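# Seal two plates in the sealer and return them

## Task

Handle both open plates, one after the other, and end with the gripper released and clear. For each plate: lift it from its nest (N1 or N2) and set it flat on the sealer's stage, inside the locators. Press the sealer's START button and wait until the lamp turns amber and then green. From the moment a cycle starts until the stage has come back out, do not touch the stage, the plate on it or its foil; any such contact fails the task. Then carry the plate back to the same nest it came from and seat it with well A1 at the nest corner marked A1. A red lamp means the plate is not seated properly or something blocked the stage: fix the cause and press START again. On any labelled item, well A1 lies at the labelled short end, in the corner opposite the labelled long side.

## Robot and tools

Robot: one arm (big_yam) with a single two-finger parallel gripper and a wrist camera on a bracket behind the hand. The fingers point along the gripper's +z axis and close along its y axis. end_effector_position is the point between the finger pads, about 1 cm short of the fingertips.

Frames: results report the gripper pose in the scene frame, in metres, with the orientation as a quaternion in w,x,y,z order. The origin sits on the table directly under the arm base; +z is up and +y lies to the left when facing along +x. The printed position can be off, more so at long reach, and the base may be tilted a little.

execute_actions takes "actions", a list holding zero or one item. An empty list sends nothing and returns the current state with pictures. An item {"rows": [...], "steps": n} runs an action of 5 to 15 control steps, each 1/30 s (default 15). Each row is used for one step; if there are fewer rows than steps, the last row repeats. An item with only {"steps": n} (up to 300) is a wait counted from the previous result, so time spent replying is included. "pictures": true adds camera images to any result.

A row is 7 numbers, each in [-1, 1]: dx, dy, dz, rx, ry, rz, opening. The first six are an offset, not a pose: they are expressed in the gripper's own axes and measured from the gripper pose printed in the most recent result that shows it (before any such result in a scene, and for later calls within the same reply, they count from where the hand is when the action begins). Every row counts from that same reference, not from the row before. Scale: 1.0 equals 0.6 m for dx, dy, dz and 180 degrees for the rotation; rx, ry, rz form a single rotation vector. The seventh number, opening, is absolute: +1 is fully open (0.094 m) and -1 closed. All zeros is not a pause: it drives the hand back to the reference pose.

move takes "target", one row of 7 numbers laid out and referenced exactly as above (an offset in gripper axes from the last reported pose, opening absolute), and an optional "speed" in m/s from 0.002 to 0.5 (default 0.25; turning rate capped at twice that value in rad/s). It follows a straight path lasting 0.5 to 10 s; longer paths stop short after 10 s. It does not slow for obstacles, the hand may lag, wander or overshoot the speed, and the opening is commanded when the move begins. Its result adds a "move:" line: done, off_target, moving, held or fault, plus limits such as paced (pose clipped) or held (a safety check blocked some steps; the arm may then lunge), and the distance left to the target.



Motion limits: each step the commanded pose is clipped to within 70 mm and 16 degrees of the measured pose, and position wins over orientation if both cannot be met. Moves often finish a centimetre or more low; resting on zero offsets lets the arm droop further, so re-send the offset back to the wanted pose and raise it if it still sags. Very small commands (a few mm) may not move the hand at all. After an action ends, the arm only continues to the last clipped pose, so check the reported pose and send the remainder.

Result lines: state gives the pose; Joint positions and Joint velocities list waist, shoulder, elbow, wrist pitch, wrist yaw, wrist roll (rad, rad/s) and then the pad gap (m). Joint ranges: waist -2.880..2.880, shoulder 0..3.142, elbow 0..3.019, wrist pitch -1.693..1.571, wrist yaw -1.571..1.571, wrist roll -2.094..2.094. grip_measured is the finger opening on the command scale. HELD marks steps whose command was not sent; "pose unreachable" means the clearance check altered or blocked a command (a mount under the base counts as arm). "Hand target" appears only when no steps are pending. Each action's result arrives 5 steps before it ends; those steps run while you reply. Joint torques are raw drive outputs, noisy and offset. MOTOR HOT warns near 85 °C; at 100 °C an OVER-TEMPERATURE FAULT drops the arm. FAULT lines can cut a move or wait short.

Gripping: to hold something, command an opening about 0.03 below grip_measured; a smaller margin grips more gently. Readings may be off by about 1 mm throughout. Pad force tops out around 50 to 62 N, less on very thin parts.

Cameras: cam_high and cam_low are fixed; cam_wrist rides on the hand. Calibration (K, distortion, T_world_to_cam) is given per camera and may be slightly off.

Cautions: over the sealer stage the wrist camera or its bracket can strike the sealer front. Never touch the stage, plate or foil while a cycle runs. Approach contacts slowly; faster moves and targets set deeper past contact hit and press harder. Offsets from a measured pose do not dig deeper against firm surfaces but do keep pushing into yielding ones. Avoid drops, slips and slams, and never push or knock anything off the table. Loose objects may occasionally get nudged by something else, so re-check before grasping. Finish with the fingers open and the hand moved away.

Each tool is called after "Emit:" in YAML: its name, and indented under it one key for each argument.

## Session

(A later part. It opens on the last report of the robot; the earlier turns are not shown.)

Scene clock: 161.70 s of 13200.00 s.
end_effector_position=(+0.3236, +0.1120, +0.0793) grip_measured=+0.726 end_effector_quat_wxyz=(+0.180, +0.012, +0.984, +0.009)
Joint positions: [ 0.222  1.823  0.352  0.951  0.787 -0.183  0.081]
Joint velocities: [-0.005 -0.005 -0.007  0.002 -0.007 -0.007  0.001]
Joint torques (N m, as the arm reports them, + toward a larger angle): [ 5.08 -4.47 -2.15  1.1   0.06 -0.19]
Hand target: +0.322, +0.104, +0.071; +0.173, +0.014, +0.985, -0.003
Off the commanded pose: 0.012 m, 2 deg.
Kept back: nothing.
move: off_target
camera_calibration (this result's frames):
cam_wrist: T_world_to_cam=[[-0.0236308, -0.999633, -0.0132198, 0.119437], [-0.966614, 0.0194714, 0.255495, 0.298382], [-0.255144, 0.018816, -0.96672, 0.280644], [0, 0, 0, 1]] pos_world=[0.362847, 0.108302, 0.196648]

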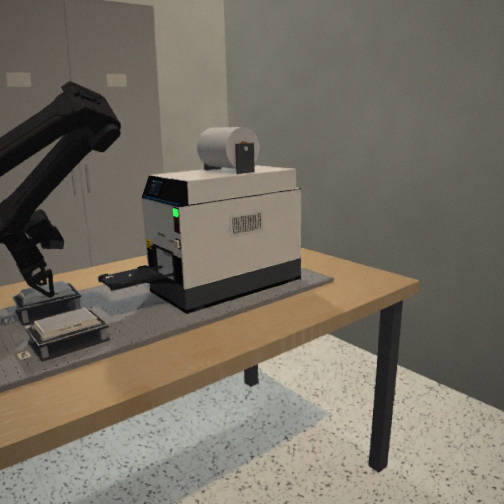

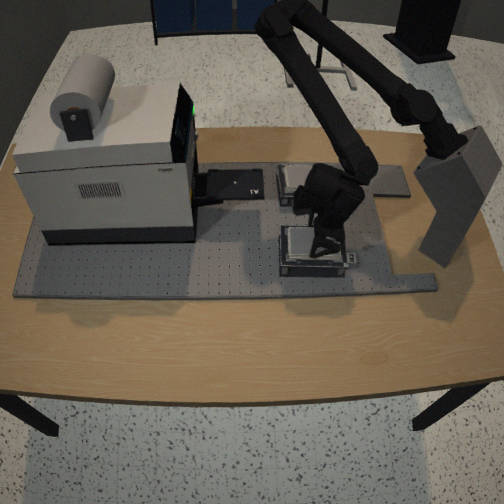

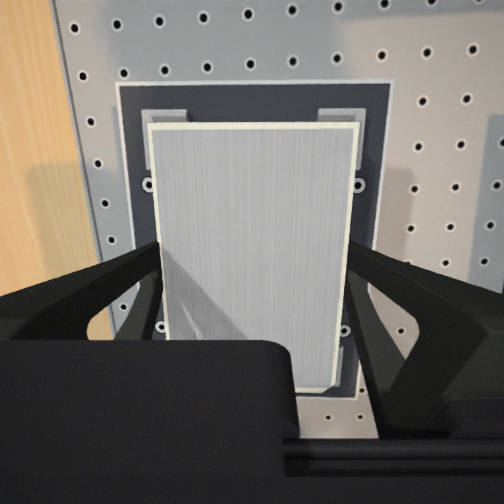

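In the seat. Release.

Emit:
move:
  target: [0.006,-0.011,0.011,0.006,0.003,0.001,1]
  speed: 0.02

Emit:
move:
  target: [-0.017,0.014,-0.055,0,0,0,1]
  speed: 0.04

Emit:
move:
  target: [-0.06,0,-0.12,0,0,0,1]

Emit:
zoom_image:
  camera: "cam_wrist"
  region: [130,80,504,400]

Emit:
zoom_image:
  camera: "cam_high"
  region: [0,260,130,370]

Scene clock: 162.70 s of 13200.00 s.
end_effector_position=(+0.3236, +0.1116, +0.0790) grip_measured=+1.000 end_effector_quat_wxyz=(+0.180, +0.013, +0.984, +0.008)
Joint positions: [ 0.221  1.823  0.352  0.951  0.787 -0.183  0.094]
Joint velocities: [-0.005 -0.015 -0.002  0.012  0.007 -0.022  0.   ]
Joint torques (N m, as the arm reports them, + toward a larger angle): [ 5.55 -4.36 -2.21  1.11 -0.1  -0.15]
Hand target: +0.322, +0.106, +0.072; +0.175, +0.016, +0.984, -0.000
Off the commanded pose: 0.010 m, 1 deg.
Kept back: nothing.
move: done
camera_calibration (this result's frames):
cam_wrist: T_world_to_cam=[[-0.0243212, -0.999626, -0.0125154, 0.119224], [-0.966446, 0.020308, 0.256067, 0.29821], [-0.255717, 0.0183233, -0.966578, 0.280601], [0, 0, 0, 1]] pos_world=[0.362857, 0.107982, 0.196353]

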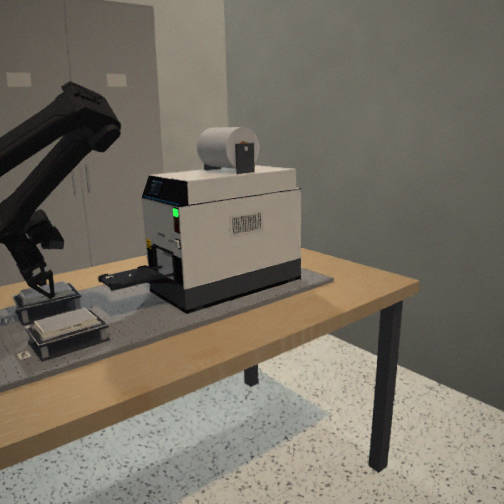

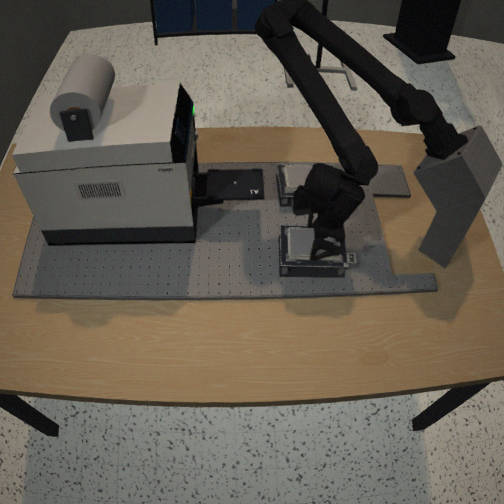

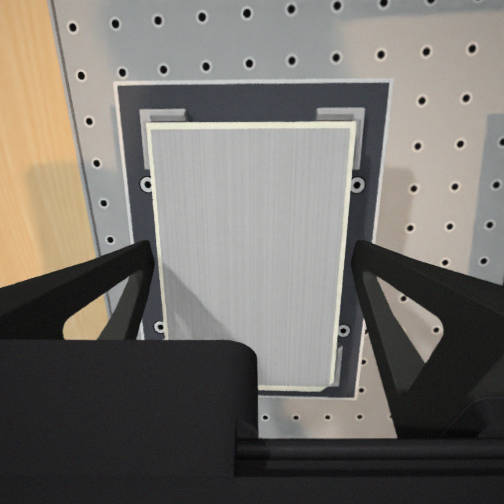

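Scene clock: 163.90 s of 13200.00 s.
end_effector_position=(+0.3257, +0.1157, +0.1088) grip_measured=+1.000 end_effector_quat_wxyz=(+0.181, +0.015, +0.983, +0.002)
Joint positions: [ 0.312  1.726  0.339  0.821  0.877 -0.114  0.094]
Joint velocities: [-0.005  0.015 -0.012  0.002 -0.051 -0.007  0.   ]
Joint torques (N m, as the arm reports them, + toward a larger angle): [ 8.43 -5.15 -2.17  0.53  0.07  0.  ]
Hand target: +0.321, +0.118, +0.113; +0.181, +0.012, +0.983, +0.008
Off the commanded pose: 0.007 m, 1 deg.
Kept back: nothing.
move: done
camera_calibration (this result's frames):
cam_wrist: T_world_to_cam=[[-0.031793, -0.999493, -0.00168937, 0.124965], [-0.966708, 0.0303207, 0.254081, 0.291751], [-0.2539, 0.00971113, -0.967182, 0.310322], [0, 0, 0, 1]] pos_world=[0.364802, 0.113042, 0.22622]

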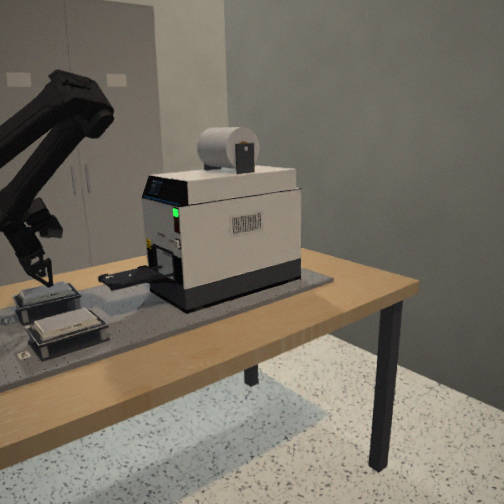

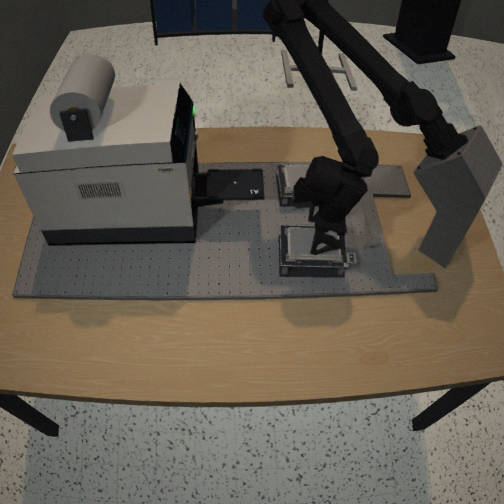

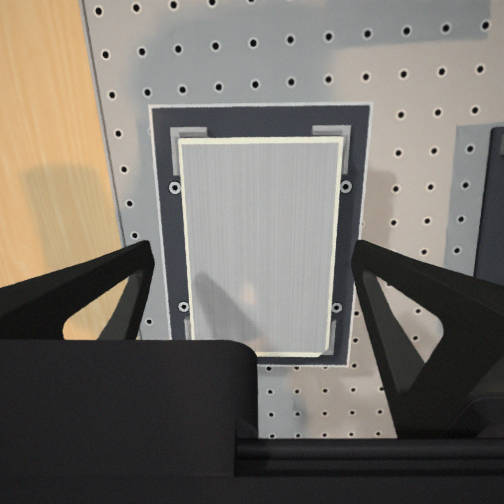

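Scene clock: 164.90 s of 13200.00 s.
end_effector_position=(+0.3281, +0.1073, +0.1857) grip_measured=+1.000 end_effector_quat_wxyz=(+0.181, +0.011, +0.983, -0.003)
Joint positions: [0.515 1.398 0.327 0.328 1.047 0.091 0.094]
Joint velocities: [-0.005  0.005  0.002 -0.007  0.037  0.022  0.   ]
Joint torques (N m, as the arm reports them, + toward a larger angle): [ 6.55 -2.54  3.54  0.45  0.14  0.04]
Hand target: +0.333, +0.113, +0.188; +0.183, +0.015, +0.983, +0.001
Off the commanded pose: 0.010 m, 1 deg.
Kept back: nothing.
move: done
camera_calibration (this result's frames):
cam_wrist: T_world_to_cam=[[-0.0243854, -0.99966, 0.0092404, 0.11231], [-0.966985, 0.0259316, 0.253509, 0.275451], [-0.253663, -0.00275341, -0.967289, 0.38664], [0, 0, 0, 1]] pos_world=[0.367172, 0.106194, 0.303125]

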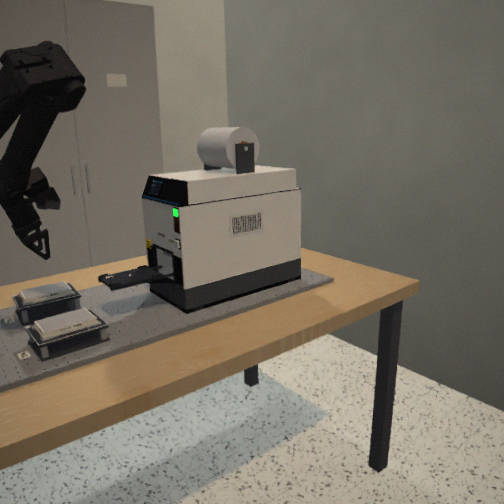

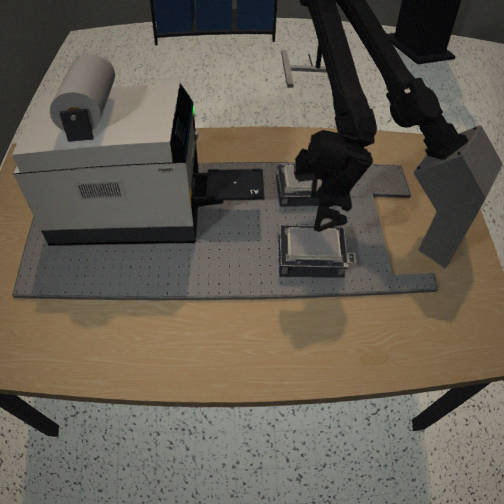

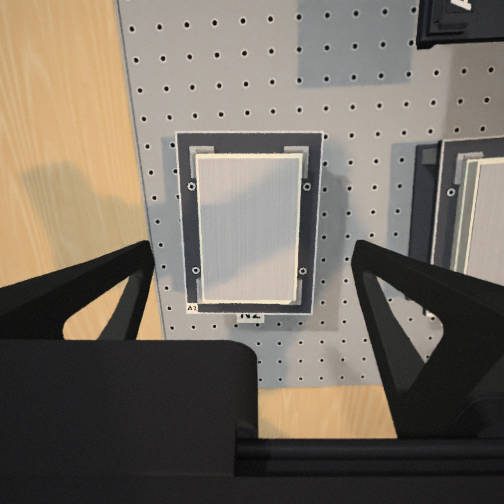

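Region (130, 80, 504, 400) of cam_wrist's 504x504 image, scaled by 1.348, with more detail than that image has; it fills the top 431 rows of this view, and the rest is white.

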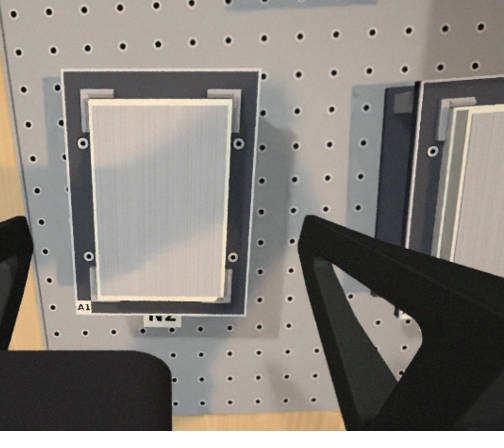

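Region (0, 260, 130, 370) of cam_high's 504x504 image, scaled by 3.877, with more detail than that image has; it fills the top 426 rows of this view, and the rest is white.

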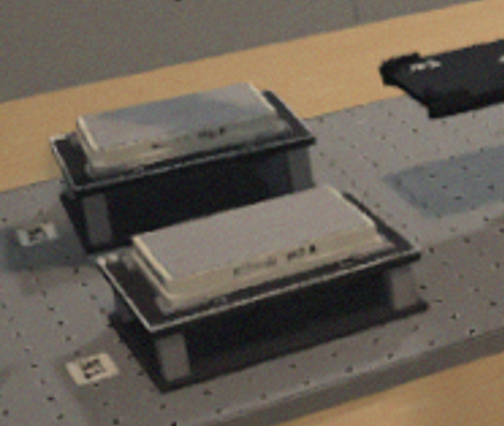

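Emit:
finished_scene:
  scene: 2

The scene is finished: the task was done.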